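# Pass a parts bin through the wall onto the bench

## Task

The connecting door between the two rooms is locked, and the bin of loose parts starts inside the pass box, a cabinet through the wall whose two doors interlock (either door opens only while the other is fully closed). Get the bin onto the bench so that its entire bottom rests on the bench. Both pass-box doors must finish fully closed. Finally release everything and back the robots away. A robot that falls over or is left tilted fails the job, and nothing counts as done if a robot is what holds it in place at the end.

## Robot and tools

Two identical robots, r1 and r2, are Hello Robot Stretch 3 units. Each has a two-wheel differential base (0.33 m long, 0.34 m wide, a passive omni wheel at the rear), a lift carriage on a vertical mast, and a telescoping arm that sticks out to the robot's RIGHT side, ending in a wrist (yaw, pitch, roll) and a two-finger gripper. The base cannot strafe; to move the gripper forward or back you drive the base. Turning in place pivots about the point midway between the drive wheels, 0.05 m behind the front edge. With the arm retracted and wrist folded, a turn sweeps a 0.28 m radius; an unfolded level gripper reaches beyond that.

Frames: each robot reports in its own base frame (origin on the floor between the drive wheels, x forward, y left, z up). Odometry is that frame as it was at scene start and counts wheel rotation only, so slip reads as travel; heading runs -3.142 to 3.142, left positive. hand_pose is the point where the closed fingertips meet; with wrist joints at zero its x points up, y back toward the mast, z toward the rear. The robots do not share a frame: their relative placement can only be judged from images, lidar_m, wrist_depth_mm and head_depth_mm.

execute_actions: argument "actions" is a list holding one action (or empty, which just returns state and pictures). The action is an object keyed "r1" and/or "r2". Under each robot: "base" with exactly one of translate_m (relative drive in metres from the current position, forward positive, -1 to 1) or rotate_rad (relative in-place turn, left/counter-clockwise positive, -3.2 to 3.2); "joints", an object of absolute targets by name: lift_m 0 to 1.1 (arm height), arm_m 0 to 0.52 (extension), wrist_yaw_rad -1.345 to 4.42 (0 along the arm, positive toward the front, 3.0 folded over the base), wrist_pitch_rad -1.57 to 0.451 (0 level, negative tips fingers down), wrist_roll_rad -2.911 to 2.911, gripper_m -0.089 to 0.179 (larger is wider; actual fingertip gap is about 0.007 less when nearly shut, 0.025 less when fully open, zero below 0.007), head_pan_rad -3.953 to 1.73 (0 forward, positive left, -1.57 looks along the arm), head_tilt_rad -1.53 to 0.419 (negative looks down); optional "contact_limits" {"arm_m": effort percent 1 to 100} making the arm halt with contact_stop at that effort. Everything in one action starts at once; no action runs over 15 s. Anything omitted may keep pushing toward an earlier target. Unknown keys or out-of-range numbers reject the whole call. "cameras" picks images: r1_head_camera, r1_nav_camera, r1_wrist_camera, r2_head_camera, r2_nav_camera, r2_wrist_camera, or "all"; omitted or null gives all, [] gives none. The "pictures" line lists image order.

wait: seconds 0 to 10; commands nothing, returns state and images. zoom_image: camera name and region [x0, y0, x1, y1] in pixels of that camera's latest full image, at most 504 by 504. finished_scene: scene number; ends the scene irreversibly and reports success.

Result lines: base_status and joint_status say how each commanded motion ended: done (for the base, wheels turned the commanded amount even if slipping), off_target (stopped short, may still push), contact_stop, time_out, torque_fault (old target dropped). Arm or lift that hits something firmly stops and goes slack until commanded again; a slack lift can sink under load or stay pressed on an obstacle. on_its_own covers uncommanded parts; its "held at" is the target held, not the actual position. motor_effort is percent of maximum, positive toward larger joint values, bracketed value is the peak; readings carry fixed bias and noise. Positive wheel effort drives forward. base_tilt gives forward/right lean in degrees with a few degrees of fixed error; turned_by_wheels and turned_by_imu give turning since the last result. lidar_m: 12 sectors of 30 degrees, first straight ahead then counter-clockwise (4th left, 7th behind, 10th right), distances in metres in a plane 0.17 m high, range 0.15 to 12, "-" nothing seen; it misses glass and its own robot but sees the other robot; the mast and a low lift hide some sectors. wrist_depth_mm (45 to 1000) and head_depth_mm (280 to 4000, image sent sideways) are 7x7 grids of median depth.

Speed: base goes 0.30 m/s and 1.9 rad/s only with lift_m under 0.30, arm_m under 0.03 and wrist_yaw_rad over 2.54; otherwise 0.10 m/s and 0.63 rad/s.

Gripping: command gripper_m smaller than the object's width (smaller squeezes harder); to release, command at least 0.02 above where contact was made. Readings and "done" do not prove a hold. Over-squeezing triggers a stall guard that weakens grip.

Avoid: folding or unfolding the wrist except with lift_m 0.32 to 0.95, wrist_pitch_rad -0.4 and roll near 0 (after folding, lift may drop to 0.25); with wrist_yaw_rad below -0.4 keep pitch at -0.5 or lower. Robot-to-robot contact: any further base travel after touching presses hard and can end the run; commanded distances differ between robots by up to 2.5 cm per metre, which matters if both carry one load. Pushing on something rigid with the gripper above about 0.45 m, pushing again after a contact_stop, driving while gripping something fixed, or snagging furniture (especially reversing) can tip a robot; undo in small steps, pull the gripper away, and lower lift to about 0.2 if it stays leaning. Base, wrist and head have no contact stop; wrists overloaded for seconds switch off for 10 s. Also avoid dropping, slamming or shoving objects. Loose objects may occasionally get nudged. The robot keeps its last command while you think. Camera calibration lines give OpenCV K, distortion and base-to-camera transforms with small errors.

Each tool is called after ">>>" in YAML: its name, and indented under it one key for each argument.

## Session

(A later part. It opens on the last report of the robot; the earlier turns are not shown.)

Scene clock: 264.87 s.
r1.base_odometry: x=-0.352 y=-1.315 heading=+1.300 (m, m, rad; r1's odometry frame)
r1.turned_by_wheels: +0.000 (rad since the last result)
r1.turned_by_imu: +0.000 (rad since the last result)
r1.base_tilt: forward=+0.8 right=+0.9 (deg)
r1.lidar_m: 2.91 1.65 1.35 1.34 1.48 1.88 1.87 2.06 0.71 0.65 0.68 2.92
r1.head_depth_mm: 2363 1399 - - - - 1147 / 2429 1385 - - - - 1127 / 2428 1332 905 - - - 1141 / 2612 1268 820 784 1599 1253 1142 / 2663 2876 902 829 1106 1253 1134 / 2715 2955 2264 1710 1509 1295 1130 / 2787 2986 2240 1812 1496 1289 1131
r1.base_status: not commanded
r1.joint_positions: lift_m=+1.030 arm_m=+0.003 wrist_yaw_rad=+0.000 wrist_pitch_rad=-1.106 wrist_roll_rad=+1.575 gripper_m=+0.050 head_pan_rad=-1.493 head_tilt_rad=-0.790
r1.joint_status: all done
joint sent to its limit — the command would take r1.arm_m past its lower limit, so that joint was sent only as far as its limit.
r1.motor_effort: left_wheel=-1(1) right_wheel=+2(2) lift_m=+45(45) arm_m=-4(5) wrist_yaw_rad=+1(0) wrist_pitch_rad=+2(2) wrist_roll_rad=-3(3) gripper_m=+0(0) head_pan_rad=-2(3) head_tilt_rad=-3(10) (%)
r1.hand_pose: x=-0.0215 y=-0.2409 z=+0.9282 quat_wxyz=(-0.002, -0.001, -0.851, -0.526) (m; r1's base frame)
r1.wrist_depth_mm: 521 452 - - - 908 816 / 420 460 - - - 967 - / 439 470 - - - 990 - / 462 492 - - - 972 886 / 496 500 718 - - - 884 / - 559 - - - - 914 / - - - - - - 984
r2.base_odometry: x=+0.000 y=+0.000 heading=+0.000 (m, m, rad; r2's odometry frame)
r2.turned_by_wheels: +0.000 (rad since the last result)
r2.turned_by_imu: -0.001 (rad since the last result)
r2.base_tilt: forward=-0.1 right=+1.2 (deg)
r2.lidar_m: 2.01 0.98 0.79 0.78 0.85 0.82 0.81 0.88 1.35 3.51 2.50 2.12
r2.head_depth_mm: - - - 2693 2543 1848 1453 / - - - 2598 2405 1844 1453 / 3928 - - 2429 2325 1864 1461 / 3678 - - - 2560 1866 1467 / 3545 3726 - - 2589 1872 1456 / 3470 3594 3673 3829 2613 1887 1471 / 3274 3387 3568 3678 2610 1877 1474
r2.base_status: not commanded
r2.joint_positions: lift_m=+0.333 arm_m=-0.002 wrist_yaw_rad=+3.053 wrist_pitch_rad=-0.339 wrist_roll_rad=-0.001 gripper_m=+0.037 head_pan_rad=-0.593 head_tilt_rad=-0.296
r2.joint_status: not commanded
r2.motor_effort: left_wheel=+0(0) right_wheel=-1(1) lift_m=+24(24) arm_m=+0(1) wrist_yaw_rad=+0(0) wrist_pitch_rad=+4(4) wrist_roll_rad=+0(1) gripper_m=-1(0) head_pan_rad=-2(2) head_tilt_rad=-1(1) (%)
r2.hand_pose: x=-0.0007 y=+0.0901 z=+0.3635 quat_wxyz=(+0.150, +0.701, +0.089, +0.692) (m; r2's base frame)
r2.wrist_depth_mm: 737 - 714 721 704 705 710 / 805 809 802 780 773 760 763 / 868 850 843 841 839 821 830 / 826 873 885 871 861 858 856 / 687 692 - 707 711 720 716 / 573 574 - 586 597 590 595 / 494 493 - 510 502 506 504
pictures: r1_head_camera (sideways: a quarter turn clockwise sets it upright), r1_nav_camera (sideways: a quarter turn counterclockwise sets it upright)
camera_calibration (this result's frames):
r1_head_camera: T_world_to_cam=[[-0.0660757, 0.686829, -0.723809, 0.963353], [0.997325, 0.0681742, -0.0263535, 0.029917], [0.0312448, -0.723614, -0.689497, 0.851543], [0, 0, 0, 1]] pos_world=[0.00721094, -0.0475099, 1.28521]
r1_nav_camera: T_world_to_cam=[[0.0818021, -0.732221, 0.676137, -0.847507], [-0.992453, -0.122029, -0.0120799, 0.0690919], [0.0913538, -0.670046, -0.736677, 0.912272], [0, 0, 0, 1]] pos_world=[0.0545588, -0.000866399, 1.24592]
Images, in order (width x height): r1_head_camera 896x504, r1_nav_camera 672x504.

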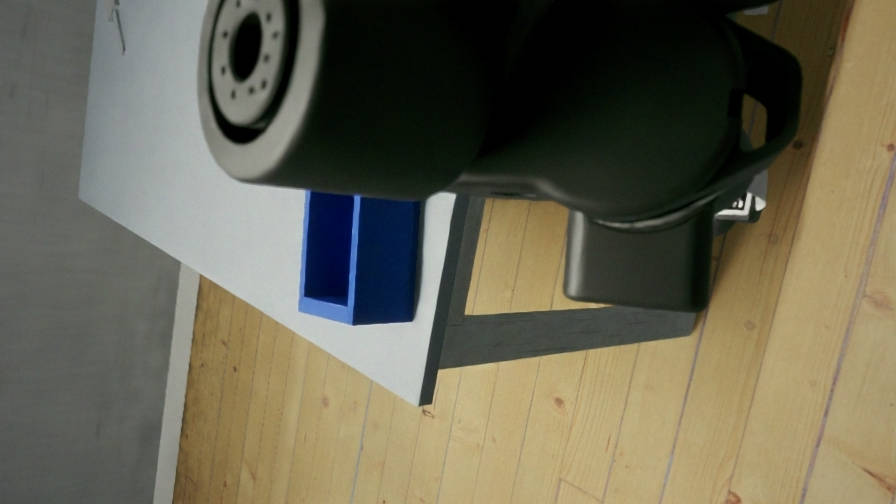

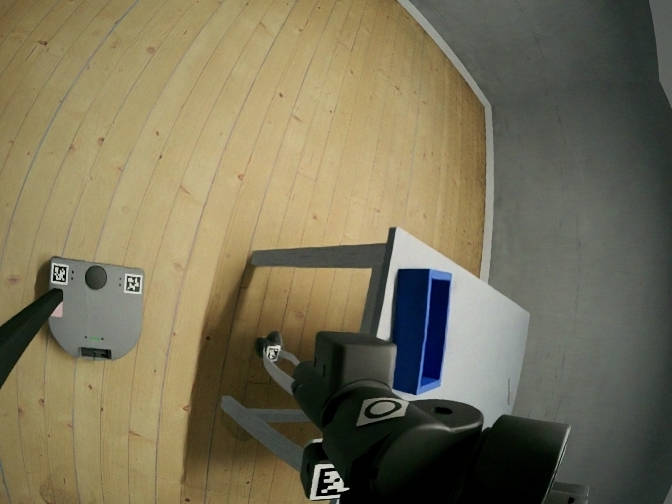

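>>> execute_actions:
  actions:
    - {"r1":{"base":{"translate_m":1.0},"joints":{"gripper_m":0.0}}}
  cameras: []

>>> execute_actions:
  actions:
    - {"r1":{"base":{"translate_m":0.2}}}
  cameras: []

>>> execute_actions:
  actions:
    - {"r1":{"base":{"rotate_rad":3.1},"joints":{"head_pan_rad":-0.9,"head_tilt_rad":-0.3,"lift_m":0.85}}}
  cameras: ["r1_head_camera","r1_nav_camera"]

Scene clock: 287.83 s.
r1.base_odometry: x=-0.084 y=-0.351 heading=+1.300 (m, m, rad; r1's odometry frame)
r1.turned_by_wheels: +0.000 (rad since the last result)
r1.turned_by_imu: +0.000 (rad since the last result)
r1.base_tilt: forward=+0.8 right=+0.9 (deg)
r1.lidar_m: 1.92 1.45 1.18 1.18 1.29 2.04 2.85 1.05 2.32 3.15 2.36 1.93
r1.head_depth_mm: 2586 2834 - - - - 1147 / 2620 2881 - - - - 1126 / 2700 2934 2342 - - - 1139 / 2760 2965 2284 1822 1596 1249 1136 / 2812 3016 2273 1815 1514 1276 1138 / 2866 3022 2253 1816 1509 1291 1131 / 2955 2980 2251 1810 1505 1289 1129
r1.base_status: done
r1.joint_positions: lift_m=+1.030 arm_m=+0.003 wrist_yaw_rad=+0.000 wrist_pitch_rad=-1.106 wrist_roll_rad=+1.575 gripper_m=+0.000 head_pan_rad=-1.493 head_tilt_rad=-0.790
r1.joint_status: all done
r1.motor_effort: left_wheel=-2(2) right_wheel=+2(7) lift_m=+45(46) arm_m=-3(4) wrist_yaw_rad=+1(0) wrist_pitch_rad=+2(2) wrist_roll_rad=-3(3) gripper_m=-3(81) head_pan_rad=-3(3) head_tilt_rad=-3(3) (%)
r1.hand_pose: x=-0.0215 y=-0.2409 z=+0.9282 quat_wxyz=(-0.002, -0.001, -0.851, -0.526) (m; r1's base frame)
r1.wrist_depth_mm: - - - - - 908 824 / - - - - - 960 - / - - - - - 997 - / - - - - - 970 894 / - - - - - - 904 / - - - - - - 915 / - - - - - - 964
r2.base_odometry: x=+0.000 y=+0.000 heading=+0.000 (m, m, rad; r2's odometry frame)
r2.turned_by_wheels: +0.000 (rad since the last result)
r2.turned_by_imu: -0.006 (rad since the last result)
r2.base_tilt: forward=-0.2 right=+1.1 (deg)
r2.lidar_m: 2.01 0.98 0.79 0.78 0.85 0.82 0.81 0.88 1.34 3.51 2.49 2.12
r2.head_depth_mm: - - - 2668 2529 1839 1450 / - - - 2625 2408 1865 1458 / 3818 - - 2426 2306 1860 1448 / 3643 - - - 2566 1865 1470 / 3537 3728 - - 2606 1860 1467 / 3403 3573 3741 3880 2592 1877 1473 / 3228 3388 3568 3663 2607 1883 1479
r2.base_status: not commanded
r2.joint_positions: lift_m=+0.333 arm_m=-0.002 wrist_yaw_rad=+3.053 wrist_pitch_rad=-0.339 wrist_roll_rad=-0.001 gripper_m=+0.037 head_pan_rad=-0.593 head_tilt_rad=-0.296
r2.joint_status: not commanded
r2.motor_effort: left_wheel=+0(0) right_wheel=-2(2) lift_m=+24(24) arm_m=+1(2) wrist_yaw_rad=+0(0) wrist_pitch_rad=+4(4) wrist_roll_rad=+0(0) gripper_m=+0(0) head_pan_rad=-2(2) head_tilt_rad=-1(2) (%)
r2.hand_pose: x=-0.0007 y=+0.0901 z=+0.3635 quat_wxyz=(+0.150, +0.701, +0.089, +0.692) (m; r2's base frame)
r2.wrist_depth_mm: 732 - 725 723 715 719 698 / 791 792 780 772 777 761 744 / 846 851 845 849 845 825 810 / 824 873 882 880 867 882 867 / 691 701 - 706 710 716 722 / 572 573 - 583 588 595 596 / 494 499 - 518 498 506 507
pictures: none
No camera images: the call's "cameras" was empty. Leave "cameras" out to get every camera's image.

Scene clock: 290.80 s.
r1.base_odometry: x=-0.031 y=-0.158 heading=+1.300 (m, m, rad; r1's odometry frame)
r1.turned_by_wheels: +0.000 (rad since the last result)
r1.turned_by_imu: +0.000 (rad since the last result)
r1.base_tilt: forward=+0.8 right=+0.9 (deg)
r1.lidar_m: 1.72 1.40 1.15 1.14 1.26 1.99 3.04 1.21 2.43 3.19 2.12 1.73
r1.head_depth_mm: 2609 2840 - - - - 1150 / 2647 2879 - - - - 1125 / 2711 2932 2333 - - - 1140 / 2750 2964 2281 1816 1600 1252 1136 / 2850 3006 2260 1809 1518 1278 1137 / 2903 3023 2266 1810 1507 1296 1134 / 2852 2847 2244 1799 1509 1286 1127
r1.base_status: done
r1.joint_positions: lift_m=+1.030 arm_m=+0.003 wrist_yaw_rad=+0.000 wrist_pitch_rad=-1.106 wrist_roll_rad=+1.575 gripper_m=+0.000 head_pan_rad=-1.493 head_tilt_rad=-0.790
r1.joint_status: not commanded
r1.motor_effort: left_wheel=-2(3) right_wheel=+2(5) lift_m=+45(46) arm_m=-4(4) wrist_yaw_rad=+0(1) wrist_pitch_rad=+2(2) wrist_roll_rad=-3(3) gripper_m=-3(3) head_pan_rad=-3(3) head_tilt_rad=-3(3) (%)
r1.hand_pose: x=-0.0215 y=-0.2409 z=+0.9282 quat_wxyz=(-0.002, -0.001, -0.851, -0.526) (m; r1's base frame)
r1.wrist_depth_mm: - - - - - 886 835 / - - - - - 958 - / - - - - - 993 - / - - - - - 991 885 / - - - - - - 893 / - - - - - - 921 / - - - - - - 941
r2.base_odometry: x=+0.000 y=+0.000 heading=+0.000 (m, m, rad; r2's odometry frame)
r2.turned_by_wheels: +0.000 (rad since the last result)
r2.turned_by_imu: -0.001 (rad since the last result)
r2.base_tilt: forward=-0.2 right=+1.0 (deg)
r2.lidar_m: 2.01 0.98 0.78 0.78 0.85 0.82 0.81 0.88 1.35 3.50 2.49 2.11
r2.head_depth_mm: - - - 2680 2522 1840 1454 / - - - 2610 2420 1850 1463 / 3849 - - 2404 2295 1876 1461 / 3739 - - - 2545 1879 1458 / 3536 3728 - - 2597 1869 1471 / 3418 3552 3680 3954 2588 1870 1475 / 3233 3393 3590 3697 2628 1869 1473
r2.base_status: not commanded
r2.joint_positions: lift_m=+0.333 arm_m=-0.002 wrist_yaw_rad=+3.053 wrist_pitch_rad=-0.339 wrist_roll_rad=-0.001 gripper_m=+0.037 head_pan_rad=-0.593 head_tilt_rad=-0.296
r2.joint_status: not commanded
r2.motor_effort: left_wheel=+0(0) right_wheel=-1(1) lift_m=+24(24) arm_m=+1(1) wrist_yaw_rad=+0(0) wrist_pitch_rad=+4(4) wrist_roll_rad=+1(1) gripper_m=+0(0) head_pan_rad=-2(2) head_tilt_rad=-2(1) (%)
r2.hand_pose: x=-0.0007 y=+0.0901 z=+0.3635 quat_wxyz=(+0.150, +0.701, +0.089, +0.692) (m; r2's base frame)
r2.wrist_depth_mm: 740 - 721 715 720 718 697 / 791 799 785 771 765 765 763 / 856 852 857 848 848 828 808 / 825 885 876 883 862 863 860 / 695 699 - 702 713 714 719 / 576 573 - 586 587 593 592 / 490 491 - 517 499 504 503
pictures: none
No camera images: the call's "cameras" was empty. Leave "cameras" out to get every camera's image.

Scene clock: 296.63 s.
r1.base_odometry: x=-0.031 y=-0.158 heading=-1.884 (m, m, rad; r1's odometry frame)
r1.turned_by_wheels: +3.100 (rad since the last result)
r1.turned_by_imu: +3.136 (rad since the last result)
r1.base_tilt: forward=+0.8 right=+0.9 (deg)
r1.lidar_m: 3.05 1.21 2.42 3.17 2.19 1.74 1.73 1.45 1.16 1.14 1.24 1.86
r1.head_depth_mm: 1050 1092 1136 1181 1235 1289 1350 / 1136 1180 1227 1286 1349 1410 1443 / 1228 1284 1155 1232 1419 1559 1524 / 1345 1406 919 1642 1092 1727 1520 / 1478 1560 771 1658 1777 929 1521 / 1641 1751 665 684 707 763 1472 / 1822 1944 611 649 2386 1866 1512
r1.base_status: done
r1.joint_positions: lift_m=+0.850 arm_m=+0.003 wrist_yaw_rad=+0.000 wrist_pitch_rad=-1.106 wrist_roll_rad=+1.575 gripper_m=+0.000 head_pan_rad=-0.907 head_tilt_rad=-0.310
r1.joint_status: all done
r1.motor_effort: left_wheel=-2(5) right_wheel=+3(5) lift_m=+20(38) arm_m=-4(4) wrist_yaw_rad=+1(0) wrist_pitch_rad=+2(2) wrist_roll_rad=-3(3) gripper_m=-2(3) head_pan_rad=+2(25) head_tilt_rad=+4(22) (%)
r1.hand_pose: x=-0.0215 y=-0.2409 z=+0.7492 quat_wxyz=(-0.002, -0.001, -0.851, -0.526) (m; r1's base frame)
r1.wrist_depth_mm: 820 - - 964 839 772 - / 810 - - 986 871 786 - / 853 - - - 892 827 - / 837 - - - 907 828 729 / 882 - - - 950 809 725 / 889 - - - 937 843 759 / 920 - - - - 862 779
r2.base_odometry: x=+0.000 y=+0.000 heading=+0.000 (m, m, rad; r2's odometry frame)
r2.turned_by_wheels: +0.000 (rad since the last result)
r2.turned_by_imu: -0.002 (rad since the last result)
r2.base_tilt: forward=+0.0 right=+1.2 (deg)
r2.lidar_m: 2.00 0.98 0.78 0.78 0.85 0.82 0.81 0.88 1.34 3.51 2.50 2.13
r2.head_depth_mm: - - - 2676 2553 1852 1460 / - - - 2569 2432 1868 1463 / 3874 - - 2440 2313 1853 1452 / 3717 - - - 2562 1861 1463 / 3573 3739 - - 2593 1877 1468 / 3366 3528 3722 3852 2620 1887 1474 / 3290 3394 3567 3673 2608 1874 1474
r2.base_status: not commanded
r2.joint_positions: lift_m=+0.333 arm_m=-0.002 wrist_yaw_rad=+3.053 wrist_pitch_rad=-0.339 wrist_roll_rad=-0.001 gripper_m=+0.037 head_pan_rad=-0.593 head_tilt_rad=-0.296
r2.joint_status: not commanded
r2.motor_effort: left_wheel=+0(0) right_wheel=-1(2) lift_m=+24(24) arm_m=+1(1) wrist_yaw_rad=+0(0) wrist_pitch_rad=+4(4) wrist_roll_rad=+0(1) gripper_m=+0(0) head_pan_rad=-2(2) head_tilt_rad=-1(1) (%)
r2.hand_pose: x=-0.0007 y=+0.0901 z=+0.3635 quat_wxyz=(+0.150, +0.701, +0.089, +0.692) (m; r2's base frame)
r2.wrist_depth_mm: 730 - 730 716 710 710 705 / 794 789 770 779 756 757 761 / 843 864 839 852 836 824 830 / 826 878 890 861 858 869 857 / 690 690 - 705 720 723 723 / 581 579 - 581 598 592 599 / 489 491 - 512 501 508 505
pictures: r1_head_camera (sideways: a quarter turn clockwise sets it upright), r1_nav_camera (sideways: a quarter turn counterclockwise sets it upright)
camera_calibration (this result's frames):
r1_head_camera: T_world_to_cam=[[-0.180918, 0.21094, -0.960611, 1.27288], [0.800012, 0.599683, -0.0189869, 0.0215445], [0.572057, -0.771935, -0.277248, 0.311849], [0, 0, 0, 1]] pos_world=[0.0346547, -0.0406937, 1.30961]
r1_nav_camera: T_world_to_cam=[[0.229454, -0.253261, 0.939792, -1.19217], [-0.758995, -0.651022, 0.00987028, 0.0390918], [0.609326, -0.715562, -0.341604, 0.395115], [0, 0, 0, 1]] pos_world=[0.062466, 0.00624774, 1.25498]
Images, in order (width x height): r1_head_camera 896x504, r1_nav_camera 672x504.

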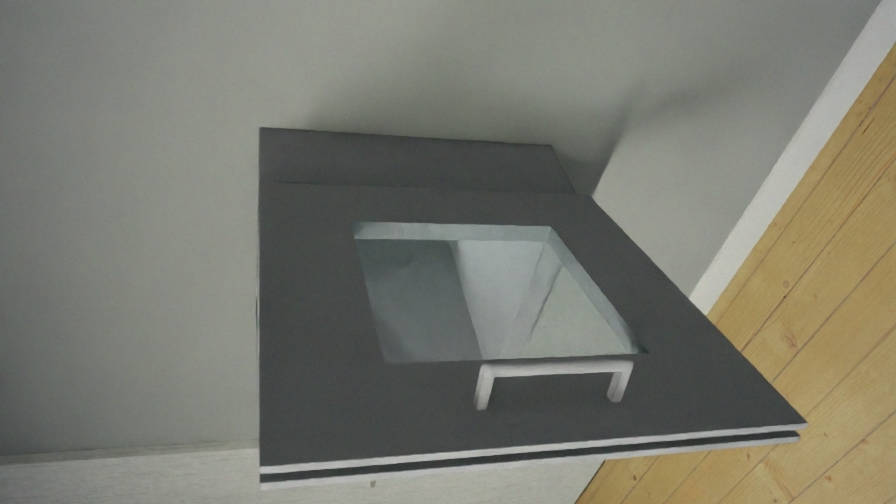

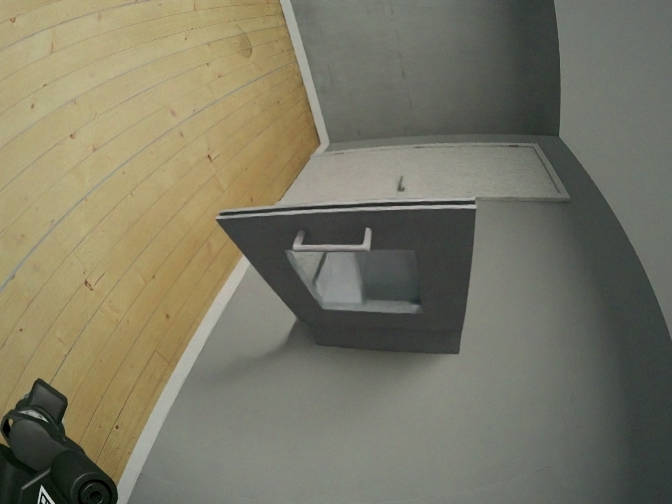

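>>> execute_actions:
  actions:
    - {"r1":{"joints":{"lift_m":0.63,"wrist_pitch_rad":0,"wrist_roll_rad":0,"arm_m":0.17,"gripper_m":-0.02}}}
  cameras: []

>>> execute_actions:
  actions:
    - {"r1":{"base":{"translate_m":0.75}}}
  cameras: ["r1_head_camera","r1_nav_camera"]

Scene clock: 307.80 s.
r1.base_odometry: x=-0.031 y=-0.158 heading=-1.884 (m, m, rad; r1's odometry frame)
r1.turned_by_wheels: +0.000 (rad since the last result)
r1.turned_by_imu: -0.001 (rad since the last result)
r1.base_tilt: forward=+0.8 right=+0.9 (deg)
r1.lidar_m: 3.04 1.21 2.42 3.19 2.20 1.75 1.72 1.45 1.15 1.14 1.23 1.86
r1.head_depth_mm: 1053 1093 1135 1183 1232 1285 1346 / 1130 1185 1228 1288 1348 1415 1444 / 1232 1286 1158 1236 1415 1568 1521 / 1343 1412 921 1637 1095 1728 1524 / 1478 1558 768 1659 1776 928 1520 / 1642 1749 665 686 707 761 1471 / 1813 1940 611 649 2366 1864 1516
r1.base_status: not commanded
r1.joint_positions: lift_m=+0.630 arm_m=+0.170 wrist_yaw_rad=+0.000 wrist_pitch_rad=-0.022 wrist_roll_rad=+0.005 gripper_m=-0.020 head_pan_rad=-0.907 head_tilt_rad=-0.310
r1.joint_status: all done
r1.motor_effort: left_wheel=-2(1) right_wheel=+3(3) lift_m=+20(17) arm_m=+3(4) wrist_yaw_rad=-1(1) wrist_pitch_rad=+7(7) wrist_roll_rad=-3(5) gripper_m=-9(75) head_pan_rad=+3(2) head_tilt_rad=+3(3) (%)
r1.hand_pose: x=-0.0214 y=-0.5703 z=+0.7394 quat_wxyz=(+0.705, +0.008, -0.709, -0.008) (m; r1's base frame)
r1.wrist_depth_mm: 764 740 718 691 672 640 628 / 776 759 738 712 691 670 639 / 796 816 774 754 716 697 668 / 887 852 810 776 759 720 695 / 906 853 827 794 770 750 728 / 961 916 880 - 801 765 756 / - 936 924 879 842 814 770
r2.base_odometry: x=+0.000 y=+0.000 heading=+0.000 (m, m, rad; r2's odometry frame)
r2.turned_by_wheels: +0.000 (rad since the last result)
r2.turned_by_imu: -0.003 (rad since the last result)
r2.base_tilt: forward=-0.1 right=+1.1 (deg)
r2.lidar_m: 2.01 0.98 0.79 0.78 0.85 0.82 0.81 0.88 1.35 3.50 2.50 2.12
r2.head_depth_mm: - - - 2651 2536 1845 1448 / - - - 2595 2407 1840 1455 / 3841 - - 2396 2304 1862 1462 / 3663 - - - 2526 1852 1467 / 3618 3789 - - 2611 1866 1475 / 3370 3519 3718 3858 2607 1872 1470 / 3284 3378 3485 3669 2633 1874 1480
r2.base_status: not commanded
r2.joint_positions: lift_m=+0.333 arm_m=-0.002 wrist_yaw_rad=+3.053 wrist_pitch_rad=-0.339 wrist_roll_rad=-0.001 gripper_m=+0.037 head_pan_rad=-0.593 head_tilt_rad=-0.296
r2.joint_status: not commanded
r2.motor_effort: left_wheel=+0(0) right_wheel=+0(1) lift_m=+24(24) arm_m=+1(2) wrist_yaw_rad=+0(0) wrist_pitch_rad=+4(4) wrist_roll_rad=+1(1) gripper_m=+0(0) head_pan_rad=-2(2) head_tilt_rad=-1(1) (%)
r2.hand_pose: x=-0.0007 y=+0.0901 z=+0.3635 quat_wxyz=(+0.150, +0.701, +0.089, +0.692) (m; r2's base frame)
r2.wrist_depth_mm: 738 - 723 720 718 705 707 / 791 793 788 777 774 763 749 / 857 855 843 852 828 825 809 / 816 872 889 879 865 854 862 / 695 692 - 712 705 720 717 / 573 578 - 584 595 588 593 / 493 488 - 517 501 505 506
pictures: none
No camera images: the call's "cameras" was empty. Leave "cameras" out to get every camera's image.

Scene clock: 316.50 s.
r1.base_odometry: x=-0.262 y=-0.872 heading=-1.884 (m, m, rad; r1's odometry frame)
r1.turned_by_wheels: +0.000 (rad since the last result)
r1.turned_by_imu: -0.001 (rad since the last result)
r1.base_tilt: forward=+0.8 right=+0.9 (deg)
r1.lidar_m: 2.31 1.08 0.74 2.16 3.15 2.49 2.47 1.57 1.25 1.23 1.33 1.98
r1.head_depth_mm: 1138 1179 1132 1258 1233 1394 1434 / 1225 1272 1321 1147 1433 1527 1518 / 1330 1388 1459 1534 1605 1682 1526 / 1427 1494 1583 1664 1768 1813 1525 / 1577 1663 1752 1870 1980 1956 1526 / 1748 1861 1980 2120 2253 1945 1519 / 1987 2130 2271 2410 2491 1943 1513
r1.base_status: done
r1.joint_positions: lift_m=+0.630 arm_m=+0.170 wrist_yaw_rad=-0.002 wrist_pitch_rad=-0.022 wrist_roll_rad=+0.005 gripper_m=-0.020 head_pan_rad=-0.907 head_tilt_rad=-0.309
r1.joint_status: not commanded
r1.motor_effort: left_wheel=-1(5) right_wheel=+3(16) lift_m=+20(20) arm_m=+3(3) wrist_yaw_rad=+1(10) wrist_pitch_rad=+6(6) wrist_roll_rad=-3(3) gripper_m=-9(9) head_pan_rad=+2(2) head_tilt_rad=+4(4) (%)
r1.hand_pose: x=-0.0220 y=-0.5703 z=+0.7395 quat_wxyz=(+0.706, +0.007, -0.709, -0.009) (m; r1's base frame)
r1.wrist_depth_mm: 86 103 - - 757 727 712 / 87 104 149 389 766 746 734 / 88 105 150 266 791 777 745 / 89 106 153 272 831 821 803 / 89 107 154 281 879 848 802 / 90 107 146 - 892 874 836 / 90 109 - 956 927 914 861
r2.base_odometry: x=+0.000 y=+0.000 heading=+0.000 (m, m, rad; r2's odometry frame)
r2.turned_by_wheels: +0.000 (rad since the last result)
r2.turned_by_imu: -0.002 (rad since the last result)
r2.base_tilt: forward=-0.1 right=+1.0 (deg)
r2.lidar_m: 2.00 0.98 0.79 0.78 0.85 0.82 0.81 0.88 1.35 3.50 2.49 2.13
r2.head_depth_mm: - - - 2654 2535 1829 1452 / - - - 2603 2416 1849 1463 / 3891 - - 2437 2288 1862 1464 / 3720 - - - 2574 1862 1458 / 3551 3767 - - 2595 1869 1468 / 3420 3575 3733 3834 2602 1873 1473 / 3272 3444 3613 3661 2641 1873 1468
r2.base_status: not commanded
r2.joint_positions: lift_m=+0.333 arm_m=-0.002 wrist_yaw_rad=+3.053 wrist_pitch_rad=-0.339 wrist_roll_rad=-0.001 gripper_m=+0.037 head_pan_rad=-0.593 head_tilt_rad=-0.296
r2.joint_status: not commanded
r2.motor_effort: left_wheel=+0(1) right_wheel=-1(1) lift_m=+24(24) arm_m=+1(1) wrist_yaw_rad=-1(0) wrist_pitch_rad=+4(4) wrist_roll_rad=+0(1) gripper_m=+0(0) head_pan_rad=-3(2) head_tilt_rad=-1(1) (%)
r2.hand_pose: x=-0.0007 y=+0.0901 z=+0.3635 quat_wxyz=(+0.150, +0.701, +0.089, +0.692) (m; r2's base frame)
r2.wrist_depth_mm: 727 - 727 717 713 707 712 / 809 801 782 782 767 762 755 / 845 863 844 841 835 828 818 / 804 879 883 885 864 861 871 / 698 701 - 708 712 720 723 / 570 579 - 579 587 593 594 / 490 496 - 512 500 503 500
pictures: r1_head_camera (sideways: a quarter turn clockwise sets it upright), r1_nav_camera (sideways: a quarter turn counterclockwise sets it upright)
camera_calibration (this result's frames):
r1_head_camera: T_world_to_cam=[[-0.180376, 0.210226, -0.960869, 1.27321], [0.799993, 0.599709, -0.0189676, 0.0215197], [0.572254, -0.77211, -0.276352, 0.310682], [0, 0, 0, 1]] pos_world=[0.0346523, -0.0406866, 1.30966]
r1_nav_camera: T_world_to_cam=[[0.228927, -0.25256, 0.94011, -1.19258], [-0.758968, -0.651053, 0.00991235, 0.0390368], [0.609557, -0.715782, -0.340728, 0.393974], [0, 0, 0, 1]] pos_world=[0.0624926, 0.0062161, 1.25501]
Images, in order (width x height): r1_head_camera 896x504, r1_nav_camera 672x504.

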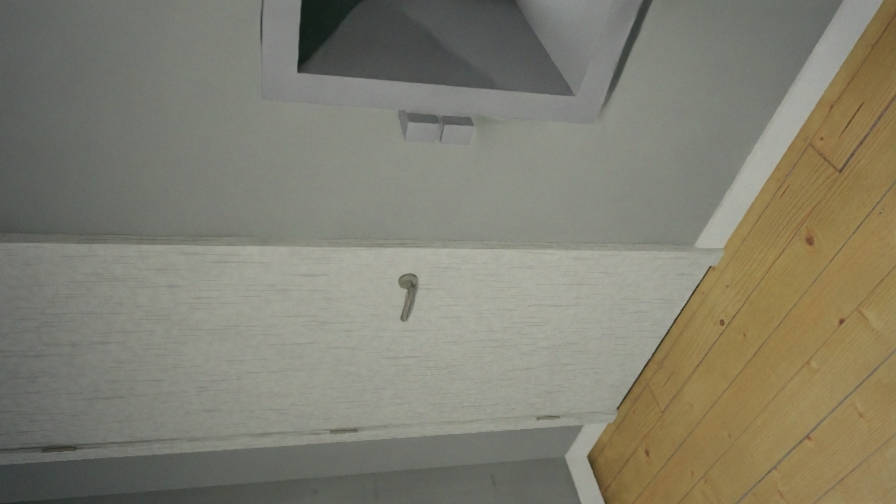

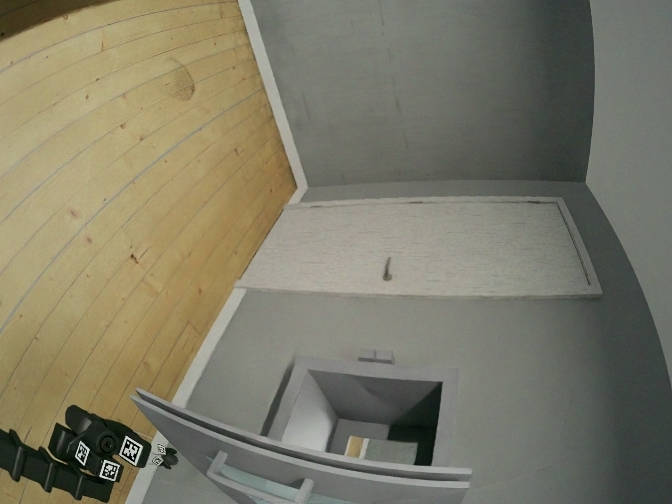

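>>> execute_actions:
  actions:
    - {"r1":{"base":{"translate_m":0.12},"joints":{"arm_m":0.36,"head_pan_rad":-1.5,"head_tilt_rad":-0.5}}}
  cameras: ["r1_head_camera","r1_nav_camera"]

Scene clock: 323.43 s.
r1.base_odometry: x=-0.299 y=-0.986 heading=-1.884 (m, m, rad; r1's odometry frame)
r1.turned_by_wheels: +0.000 (rad since the last result)
r1.turned_by_imu: -0.001 (rad since the last result)
r1.base_tilt: forward=+0.8 right=+0.9 (deg)
r1.lidar_m: 2.19 0.98 1.12 0.71 3.30 2.62 2.59 1.59 1.26 1.25 1.35 2.00
r1.head_depth_mm: 987 864 1133 1269 1393 1513 1354 / 996 795 891 982 1428 1544 1286 / 1013 744 3131 1208 1437 - 1313 / 1030 699 - 1198 936 1584 1314 / 1049 659 1542 1201 867 1590 1310 / 1064 624 669 727 806 1593 1300 / 1082 593 645 725 1583 1584 1296
r1.base_status: done
r1.joint_positions: lift_m=+0.630 arm_m=+0.360 wrist_yaw_rad=-0.001 wrist_pitch_rad=-0.022 wrist_roll_rad=+0.005 gripper_m=-0.020 head_pan_rad=-1.493 head_tilt_rad=-0.494
r1.joint_status: all done
r1.motor_effort: left_wheel=-1(6) right_wheel=+2(15) lift_m=+20(20) arm_m=+3(5) wrist_yaw_rad=+2(20) wrist_pitch_rad=+6(6) wrist_roll_rad=-3(3) gripper_m=-9(11) head_pan_rad=-3(26) head_tilt_rad=-4(12) (%)
r1.hand_pose: x=-0.0218 y=-0.7603 z=+0.7395 quat_wxyz=(+0.706, +0.007, -0.709, -0.008) (m; r1's base frame)
r1.wrist_depth_mm: 464 593 969 - 684 337 549 / 156 174 200 244 297 352 571 / 158 175 201 237 287 373 588 / 160 179 207 245 300 394 605 / 164 183 211 250 680 670 635 / 169 188 228 - 696 688 655 / 860 824 801 769 747 696 661
r2.base_odometry: x=+0.000 y=+0.000 heading=+0.000 (m, m, rad; r2's odometry frame)
r2.turned_by_wheels: +0.000 (rad since the last result)
r2.turned_by_imu: -0.002 (rad since the last result)
r2.base_tilt: forward=-0.1 right=+1.1 (deg)
r2.lidar_m: 2.01 0.98 0.78 0.78 0.85 0.82 0.81 0.88 1.35 3.50 2.50 2.12
r2.head_depth_mm: - - - 2645 2527 1850 1456 / - - - 2576 2420 1855 1457 / 3823 - - 2417 2298 1865 1457 / 3718 - - - 2543 1859 1471 / 3547 3720 - - 2583 1872 1468 / 3342 3542 3729 3901 2585 1860 1468 / 3248 3383 3607 3684 2625 1874 1486
r2.base_status: not commanded
r2.joint_positions: lift_m=+0.333 arm_m=-0.002 wrist_yaw_rad=+3.053 wrist_pitch_rad=-0.339 wrist_roll_rad=-0.001 gripper_m=+0.037 head_pan_rad=-0.593 head_tilt_rad=-0.296
r2.joint_status: not commanded
r2.motor_effort: left_wheel=+0(0) right_wheel=-1(2) lift_m=+24(24) arm_m=+1(2) wrist_yaw_rad=+0(0) wrist_pitch_rad=+4(4) wrist_roll_rad=+0(0) gripper_m=+0(0) head_pan_rad=-3(2) head_tilt_rad=-2(1) (%)
r2.hand_pose: x=-0.0007 y=+0.0901 z=+0.3635 quat_wxyz=(+0.150, +0.701, +0.089, +0.692) (m; r2's base frame)
r2.wrist_depth_mm: 734 - 716 723 712 705 701 / 798 803 778 783 777 763 755 / 842 866 844 849 832 844 809 / 827 852 874 873 862 851 884 / 686 697 - 707 708 711 719 / 578 569 - 577 589 599 596 / 492 494 - 513 502 501 510
pictures: r1_head_camera (sideways: a quarter turn clockwise sets it upright), r1_nav_camera (sideways: a quarter turn counterclockwise sets it upright)
camera_calibration (this result's frames):
r1_head_camera: T_world_to_cam=[[-0.0473954, 0.446223, -0.893666, 1.18469], [0.997882, 0.0610632, -0.0224326, 0.0248185], [0.0445601, -0.892836, -0.448172, 0.537505], [0, 0, 0, 1]] pos_world=[0.00743156, -0.0502473, 1.30017]
r1_nav_camera: T_world_to_cam=[[0.0640539, -0.503468, 0.861636, -1.0892], [-0.992312, -0.123755, 0.00145647, 0.0514702], [0.105898, -0.855105, -0.507524, 0.614093], [0, 0, 0, 1]] pos_world=[0.0558104, -0.0168912, 1.25008]
Images, in order (width x height): r1_head_camera 896x504, r1_nav_camera 672x504.

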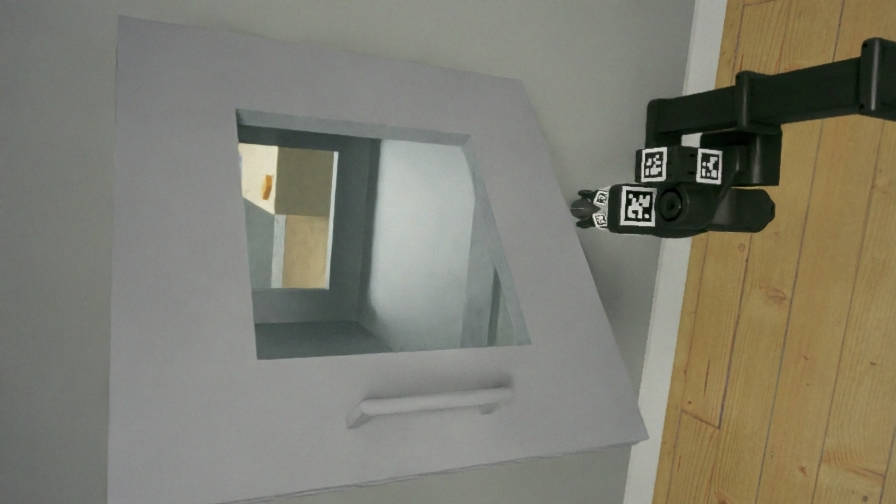

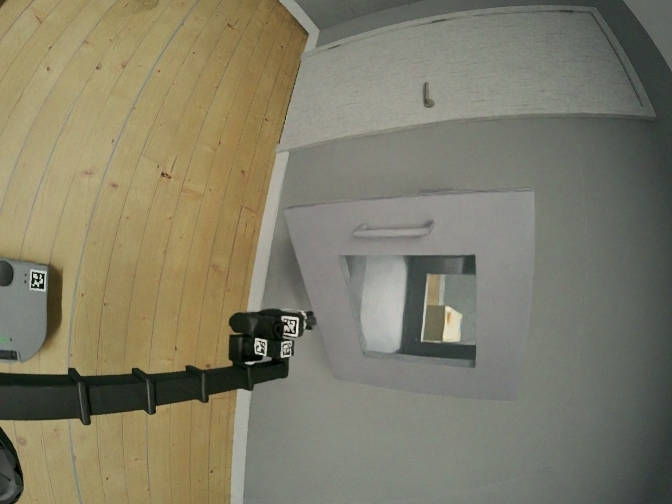

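>>> execute_actions:
  actions:
    - {"r1":{"joints":{"arm_m":0.2}}}
  cameras: []

>>> execute_actions:
  actions:
    - {"r1":{"base":{"translate_m":0.2},"joints":{"lift_m":0.7}}}
  cameras: []

>>> execute_actions:
  actions:
    - {"r1":{"joints":{"arm_m":0.515},"contact_limits":{"arm_m":20}}}
  cameras: ["r1_head_camera","r1_nav_camera"]

Scene clock: 331.43 s.
r1.base_odometry: x=-0.299 y=-0.986 heading=-1.884 (m, m, rad; r1's odometry frame)
r1.turned_by_wheels: +0.000 (rad since the last result)
r1.turned_by_imu: +0.000 (rad since the last result)
r1.base_tilt: forward=+0.8 right=+0.9 (deg)
r1.lidar_m: 2.19 0.98 1.12 0.71 3.28 2.61 2.59 1.59 1.26 1.24 1.35 2.00
r1.head_depth_mm: 983 866 1136 1267 1397 1514 1327 / 999 795 895 981 1429 1541 1404 / 1016 748 3136 1208 1454 1564 - / 1032 704 - 1202 958 1590 1316 / 1047 664 1529 1266 875 1598 1309 / 1068 631 675 733 816 1595 1306 / 1082 599 652 736 1589 1588 1307
r1.base_status: not commanded
r1.joint_positions: lift_m=+0.630 arm_m=+0.200 wrist_yaw_rad=-0.001 wrist_pitch_rad=-0.022 wrist_roll_rad=+0.005 gripper_m=-0.020 head_pan_rad=-1.493 head_tilt_rad=-0.494
r1.joint_status: all done
r1.motor_effort: left_wheel=-2(1) right_wheel=+3(2) lift_m=+20(20) arm_m=-4(4) wrist_yaw_rad=+0(1) wrist_pitch_rad=+6(6) wrist_roll_rad=-2(3) gripper_m=-9(8) head_pan_rad=-2(2) head_tilt_rad=-2(2) (%)
r1.hand_pose: x=-0.0216 y=-0.6009 z=+0.7395 quat_wxyz=(+0.706, +0.008, -0.708, -0.008) (m; r1's base frame)
r1.wrist_depth_mm: 257 632 - - 465 729 702 / 263 618 872 - 478 753 730 / 267 297 345 404 487 770 737 / 274 305 349 422 823 783 761 / 282 938 924 869 860 816 793 / - - 956 - 886 855 813 / - - - 978 909 903 859
r2.base_odometry: x=+0.000 y=+0.000 heading=+0.000 (m, m, rad; r2's odometry frame)
r2.turned_by_wheels: +0.000 (rad since the last result)
r2.turned_by_imu: -0.002 (rad since the last result)
r2.base_tilt: forward=-0.1 right=+0.9 (deg)
r2.lidar_m: 2.01 0.98 0.78 0.78 0.85 0.82 0.81 0.88 1.35 3.50 2.49 2.12
r2.head_depth_mm: - - - 2697 2552 1844 1452 / - - - 2587 2421 1848 1454 / 3877 - - 2419 2321 1853 1451 / 3631 - - - 2554 1860 1471 / 3526 3743 - - 2579 1876 1459 / 3323 3545 3730 3872 2581 1862 1472 / 3241 3413 3543 3691 2620 1882 1473
r2.base_status: not commanded
r2.joint_positions: lift_m=+0.333 arm_m=-0.002 wrist_yaw_rad=+3.053 wrist_pitch_rad=-0.339 wrist_roll_rad=-0.001 gripper_m=+0.037 head_pan_rad=-0.593 head_tilt_rad=-0.296
r2.joint_status: not commanded
r2.motor_effort: left_wheel=+0(0) right_wheel=-1(0) lift_m=+24(24) arm_m=+0(1) wrist_yaw_rad=+0(0) wrist_pitch_rad=+4(4) wrist_roll_rad=+0(1) gripper_m=+0(0) head_pan_rad=-2(2) head_tilt_rad=-1(1) (%)
r2.hand_pose: x=-0.0007 y=+0.0901 z=+0.3635 quat_wxyz=(+0.150, +0.701, +0.089, +0.692) (m; r2's base frame)
r2.wrist_depth_mm: 734 - 718 717 712 713 699 / 785 795 788 765 770 768 753 / 846 846 833 852 832 833 823 / 838 885 884 869 849 847 861 / 689 695 - 706 709 714 729 / 573 579 - 580 596 592 597 / 490 498 - 517 496 506 504
pictures: none
No camera images: the call's "cameras" was empty. Leave "cameras" out to get every camera's image.

Scene clock: 334.97 s.
r1.base_odometry: x=-0.360 y=-1.176 heading=-1.884 (m, m, rad; r1's odometry frame)
r1.turned_by_wheels: +0.000 (rad since the last result)
r1.turned_by_imu: +0.000 (rad since the last result)
r1.base_tilt: forward=+0.9 right=+0.9 (deg)
r1.lidar_m: 1.98 2.15 0.84 0.69 3.31 2.82 2.79 1.62 1.29 1.27 1.38 2.01
r1.head_depth_mm: 1002 716 1474 1181 1424 1545 1356 / 1018 667 3112 1213 936 1564 - / 1033 627 698 1144 855 1596 - / 1052 590 645 709 790 1600 1313 / 1075 990 1039 1382 1548 1601 1313 / 1100 1194 1305 1438 1605 1587 1308 / 1120 1216 1335 1472 1636 1581 1305
r1.base_status: done
r1.joint_positions: lift_m=+0.700 arm_m=+0.200 wrist_yaw_rad=-0.001 wrist_pitch_rad=-0.022 wrist_roll_rad=+0.005 gripper_m=-0.020 head_pan_rad=-1.493 head_tilt_rad=-0.494
r1.joint_status: all done
r1.motor_effort: left_wheel=-1(3) right_wheel=+2(7) lift_m=+45(52) arm_m=-4(4) wrist_yaw_rad=+0(1) wrist_pitch_rad=+6(6) wrist_roll_rad=-3(2) gripper_m=-8(8) head_pan_rad=-2(3) head_tilt_rad=-1(1) (%)
r1.hand_pose: x=-0.0216 y=-0.6009 z=+0.8086 quat_wxyz=(+0.706, +0.008, -0.708, -0.008) (m; r1's base frame)
r1.wrist_depth_mm: 886 871 218 258 - 667 688 / 906 863 225 264 - 674 729 / 926 920 232 274 - 485 759 / 965 951 239 282 349 443 773 / - 983 251 290 365 824 816 / - - 253 - 914 891 843 / - - - 993 964 907 897
r2.base_odometry: x=+0.000 y=+0.000 heading=+0.000 (m, m, rad; r2's odometry frame)
r2.turned_by_wheels: +0.000 (rad since the last result)
r2.turned_by_imu: -0.001 (rad since the last result)
r2.base_tilt: forward=-0.1 right=+1.0 (deg)
r2.lidar_m: 2.01 0.98 0.78 0.78 0.85 0.82 0.81 0.88 1.35 3.50 2.49 2.13
r2.head_depth_mm: - - - 2666 2514 1843 1452 / - - - 2594 2397 1846 1458 / 3859 - - 2444 2305 1866 1460 / 3694 - - - 2548 1865 1463 / 3600 3743 - - 2590 1881 1460 / 3406 3585 3756 3886 2582 1863 1464 / 3235 3396 3537 3697 2614 1869 1480
r2.base_status: not commanded
r2.joint_positions: lift_m=+0.333 arm_m=-0.002 wrist_yaw_rad=+3.053 wrist_pitch_rad=-0.339 wrist_roll_rad=-0.001 gripper_m=+0.037 head_pan_rad=-0.593 head_tilt_rad=-0.296
r2.joint_status: not commanded
r2.motor_effort: left_wheel=+0(0) right_wheel=-2(2) lift_m=+24(24) arm_m=+1(2) wrist_yaw_rad=+0(0) wrist_pitch_rad=+4(4) wrist_roll_rad=+0(1) gripper_m=+0(0) head_pan_rad=-2(2) head_tilt_rad=-1(2) (%)
r2.hand_pose: x=-0.0007 y=+0.0901 z=+0.3635 quat_wxyz=(+0.150, +0.701, +0.089, +0.692) (m; r2's base frame)
r2.wrist_depth_mm: 737 - 714 725 714 711 700 / 792 797 777 764 776 760 755 / 835 861 842 831 844 829 814 / 845 874 871 874 866 864 855 / 694 697 - 709 706 716 717 / 566 576 - 589 586 594 595 / 492 491 - 517 503 502 511
pictures: none
No camera images: the call's "cameras" was empty. Leave "cameras" out to get every camera's image.

Scene clock: 338.67 s.
r1.base_odometry: x=-0.360 y=-1.176 heading=-1.884 (m, m, rad; r1's odometry frame)
r1.turned_by_wheels: +0.000 (rad since the last result)
r1.turned_by_imu: +0.000 (rad since the last result)
r1.base_tilt: forward=+0.9 right=+1.0 (deg)
r1.lidar_m: 1.99 2.16 0.83 0.69 3.31 2.82 2.78 1.62 1.29 1.27 1.37 2.01
r1.head_depth_mm: 999 847 1479 1043 1422 1538 1351 / 1017 848 3121 1062 1432 1578 1321 / 1036 851 1612 1271 1552 1588 1315 / 1053 853 957 1035 1538 1593 1314 / 1073 866 942 1051 1559 1599 1311 / 1099 1193 1306 1435 1600 1594 1309 / 1119 1220 1331 1474 1632 1586 1301
r1.base_status: not commanded
r1.joint_positions: lift_m=+0.700 arm_m=+0.515 wrist_yaw_rad=+0.002 wrist_pitch_rad=-0.022 wrist_roll_rad=+0.005 gripper_m=-0.020 head_pan_rad=-1.493 head_tilt_rad=-0.495
r1.joint_status: all done
r1.motor_effort: left_wheel=-1(5) right_wheel=+2(8) lift_m=+45(45) arm_m=+3(8) wrist_yaw_rad=-1(8) wrist_pitch_rad=+7(8) wrist_roll_rad=-3(3) gripper_m=-8(10) head_pan_rad=-2(2) head_tilt_rad=-2(3) (%)
r1.contact_limits: arm_m 20 (drawing in: default 25, maximum 41; extending or still: default 33, maximum 55)
r1.hand_pose: x=-0.0210 y=-0.9153 z=+0.8085 quat_wxyz=(+0.706, +0.009, -0.708, -0.008) (m; r1's base frame)
r1.wrist_depth_mm: 186 190 450 817 - 775 462 / 195 196 460 864 - 772 458 / 201 203 454 862 859 790 459 / 208 209 213 217 218 218 222 / 217 218 221 220 224 226 229 / 227 226 227 - 233 234 238 / 236 238 238 241 244 246 248
r2.base_odometry: x=+0.000 y=+0.000 heading=+0.000 (m, m, rad; r2's odometry frame)
r2.turned_by_wheels: +0.000 (rad since the last result)
r2.turned_by_imu: -0.001 (rad since the last result)
r2.base_tilt: forward=-0.2 right=+1.0 (deg)
r2.lidar_m: 2.02 0.98 0.78 0.78 0.85 0.82 0.81 0.88 1.35 3.51 2.49 2.12
r2.head_depth_mm: - - - 2678 2539 1855 1458 / - - - 2622 2431 1857 1453 / 3850 - - 2424 2290 1857 1462 / 3669 - - - 2540 1852 1460 / 3524 3766 - - 2600 1870 1465 / 3363 3500 3801 3861 2592 1887 1481 / 3279 3457 3611 3681 2588 1887 1478
r2.base_status: not commanded
r2.joint_positions: lift_m=+0.333 arm_m=-0.002 wrist_yaw_rad=+3.053 wrist_pitch_rad=-0.339 wrist_roll_rad=-0.001 gripper_m=+0.037 head_pan_rad=-0.593 head_tilt_rad=-0.296
r2.joint_status: not commanded
r2.motor_effort: left_wheel=+0(0) right_wheel=-1(1) lift_m=+24(24) arm_m=+1(1) wrist_yaw_rad=+0(0) wrist_pitch_rad=+5(4) wrist_roll_rad=+1(0) gripper_m=-1(0) head_pan_rad=-3(3) head_tilt_rad=-1(1) (%)
r2.hand_pose: x=-0.0007 y=+0.0901 z=+0.3635 quat_wxyz=(+0.150, +0.701, +0.089, +0.692) (m; r2's base frame)
r2.wrist_depth_mm: 734 - 720 713 714 708 696 / 787 796 777 771 766 768 764 / 843 857 856 847 841 823 824 / 829 878 892 869 859 849 870 / 691 688 - 718 719 717 728 / 570 587 - 585 586 589 595 / 491 495 - 510 501 506 507
pictures: r1_head_camera (sideways: a quarter turn clockwise sets it upright), r1_nav_camera (sideways: a quarter turn counterclockwise sets it upright)
camera_calibration (this result's frames):
r1_head_camera: T_world_to_cam=[[-0.0473933, 0.447147, -0.893204, 1.18409], [0.99789, 0.0609218, -0.0224498, 0.0248409], [0.0443772, -0.892383, -0.449091, 0.538701], [0, 0, 0, 1]] pos_world=[0.00742315, -0.0502457, 1.30011]
r1_nav_camera: T_world_to_cam=[[0.0640397, -0.504362, 0.861115, -1.08852], [-0.992332, -0.123593, 0.00140901, 0.0515321], [0.105717, -0.854602, -0.508409, 0.615246], [0, 0, 0, 1]] pos_world=[0.0558034, -0.0168463, 1.25006]
Images, in order (width x height): r1_head_camera 896x504, r1_nav_camera 672x504.

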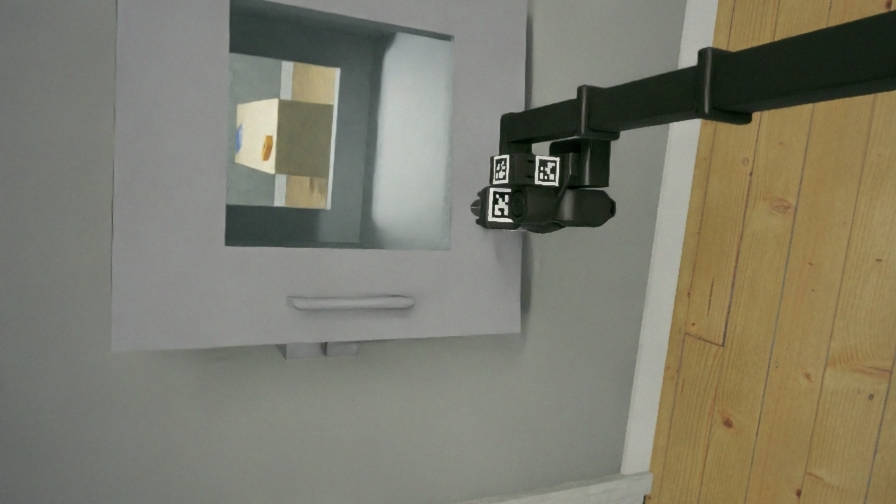

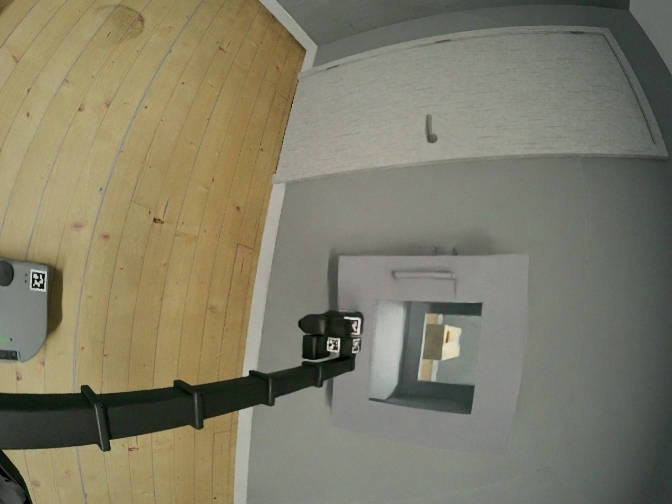

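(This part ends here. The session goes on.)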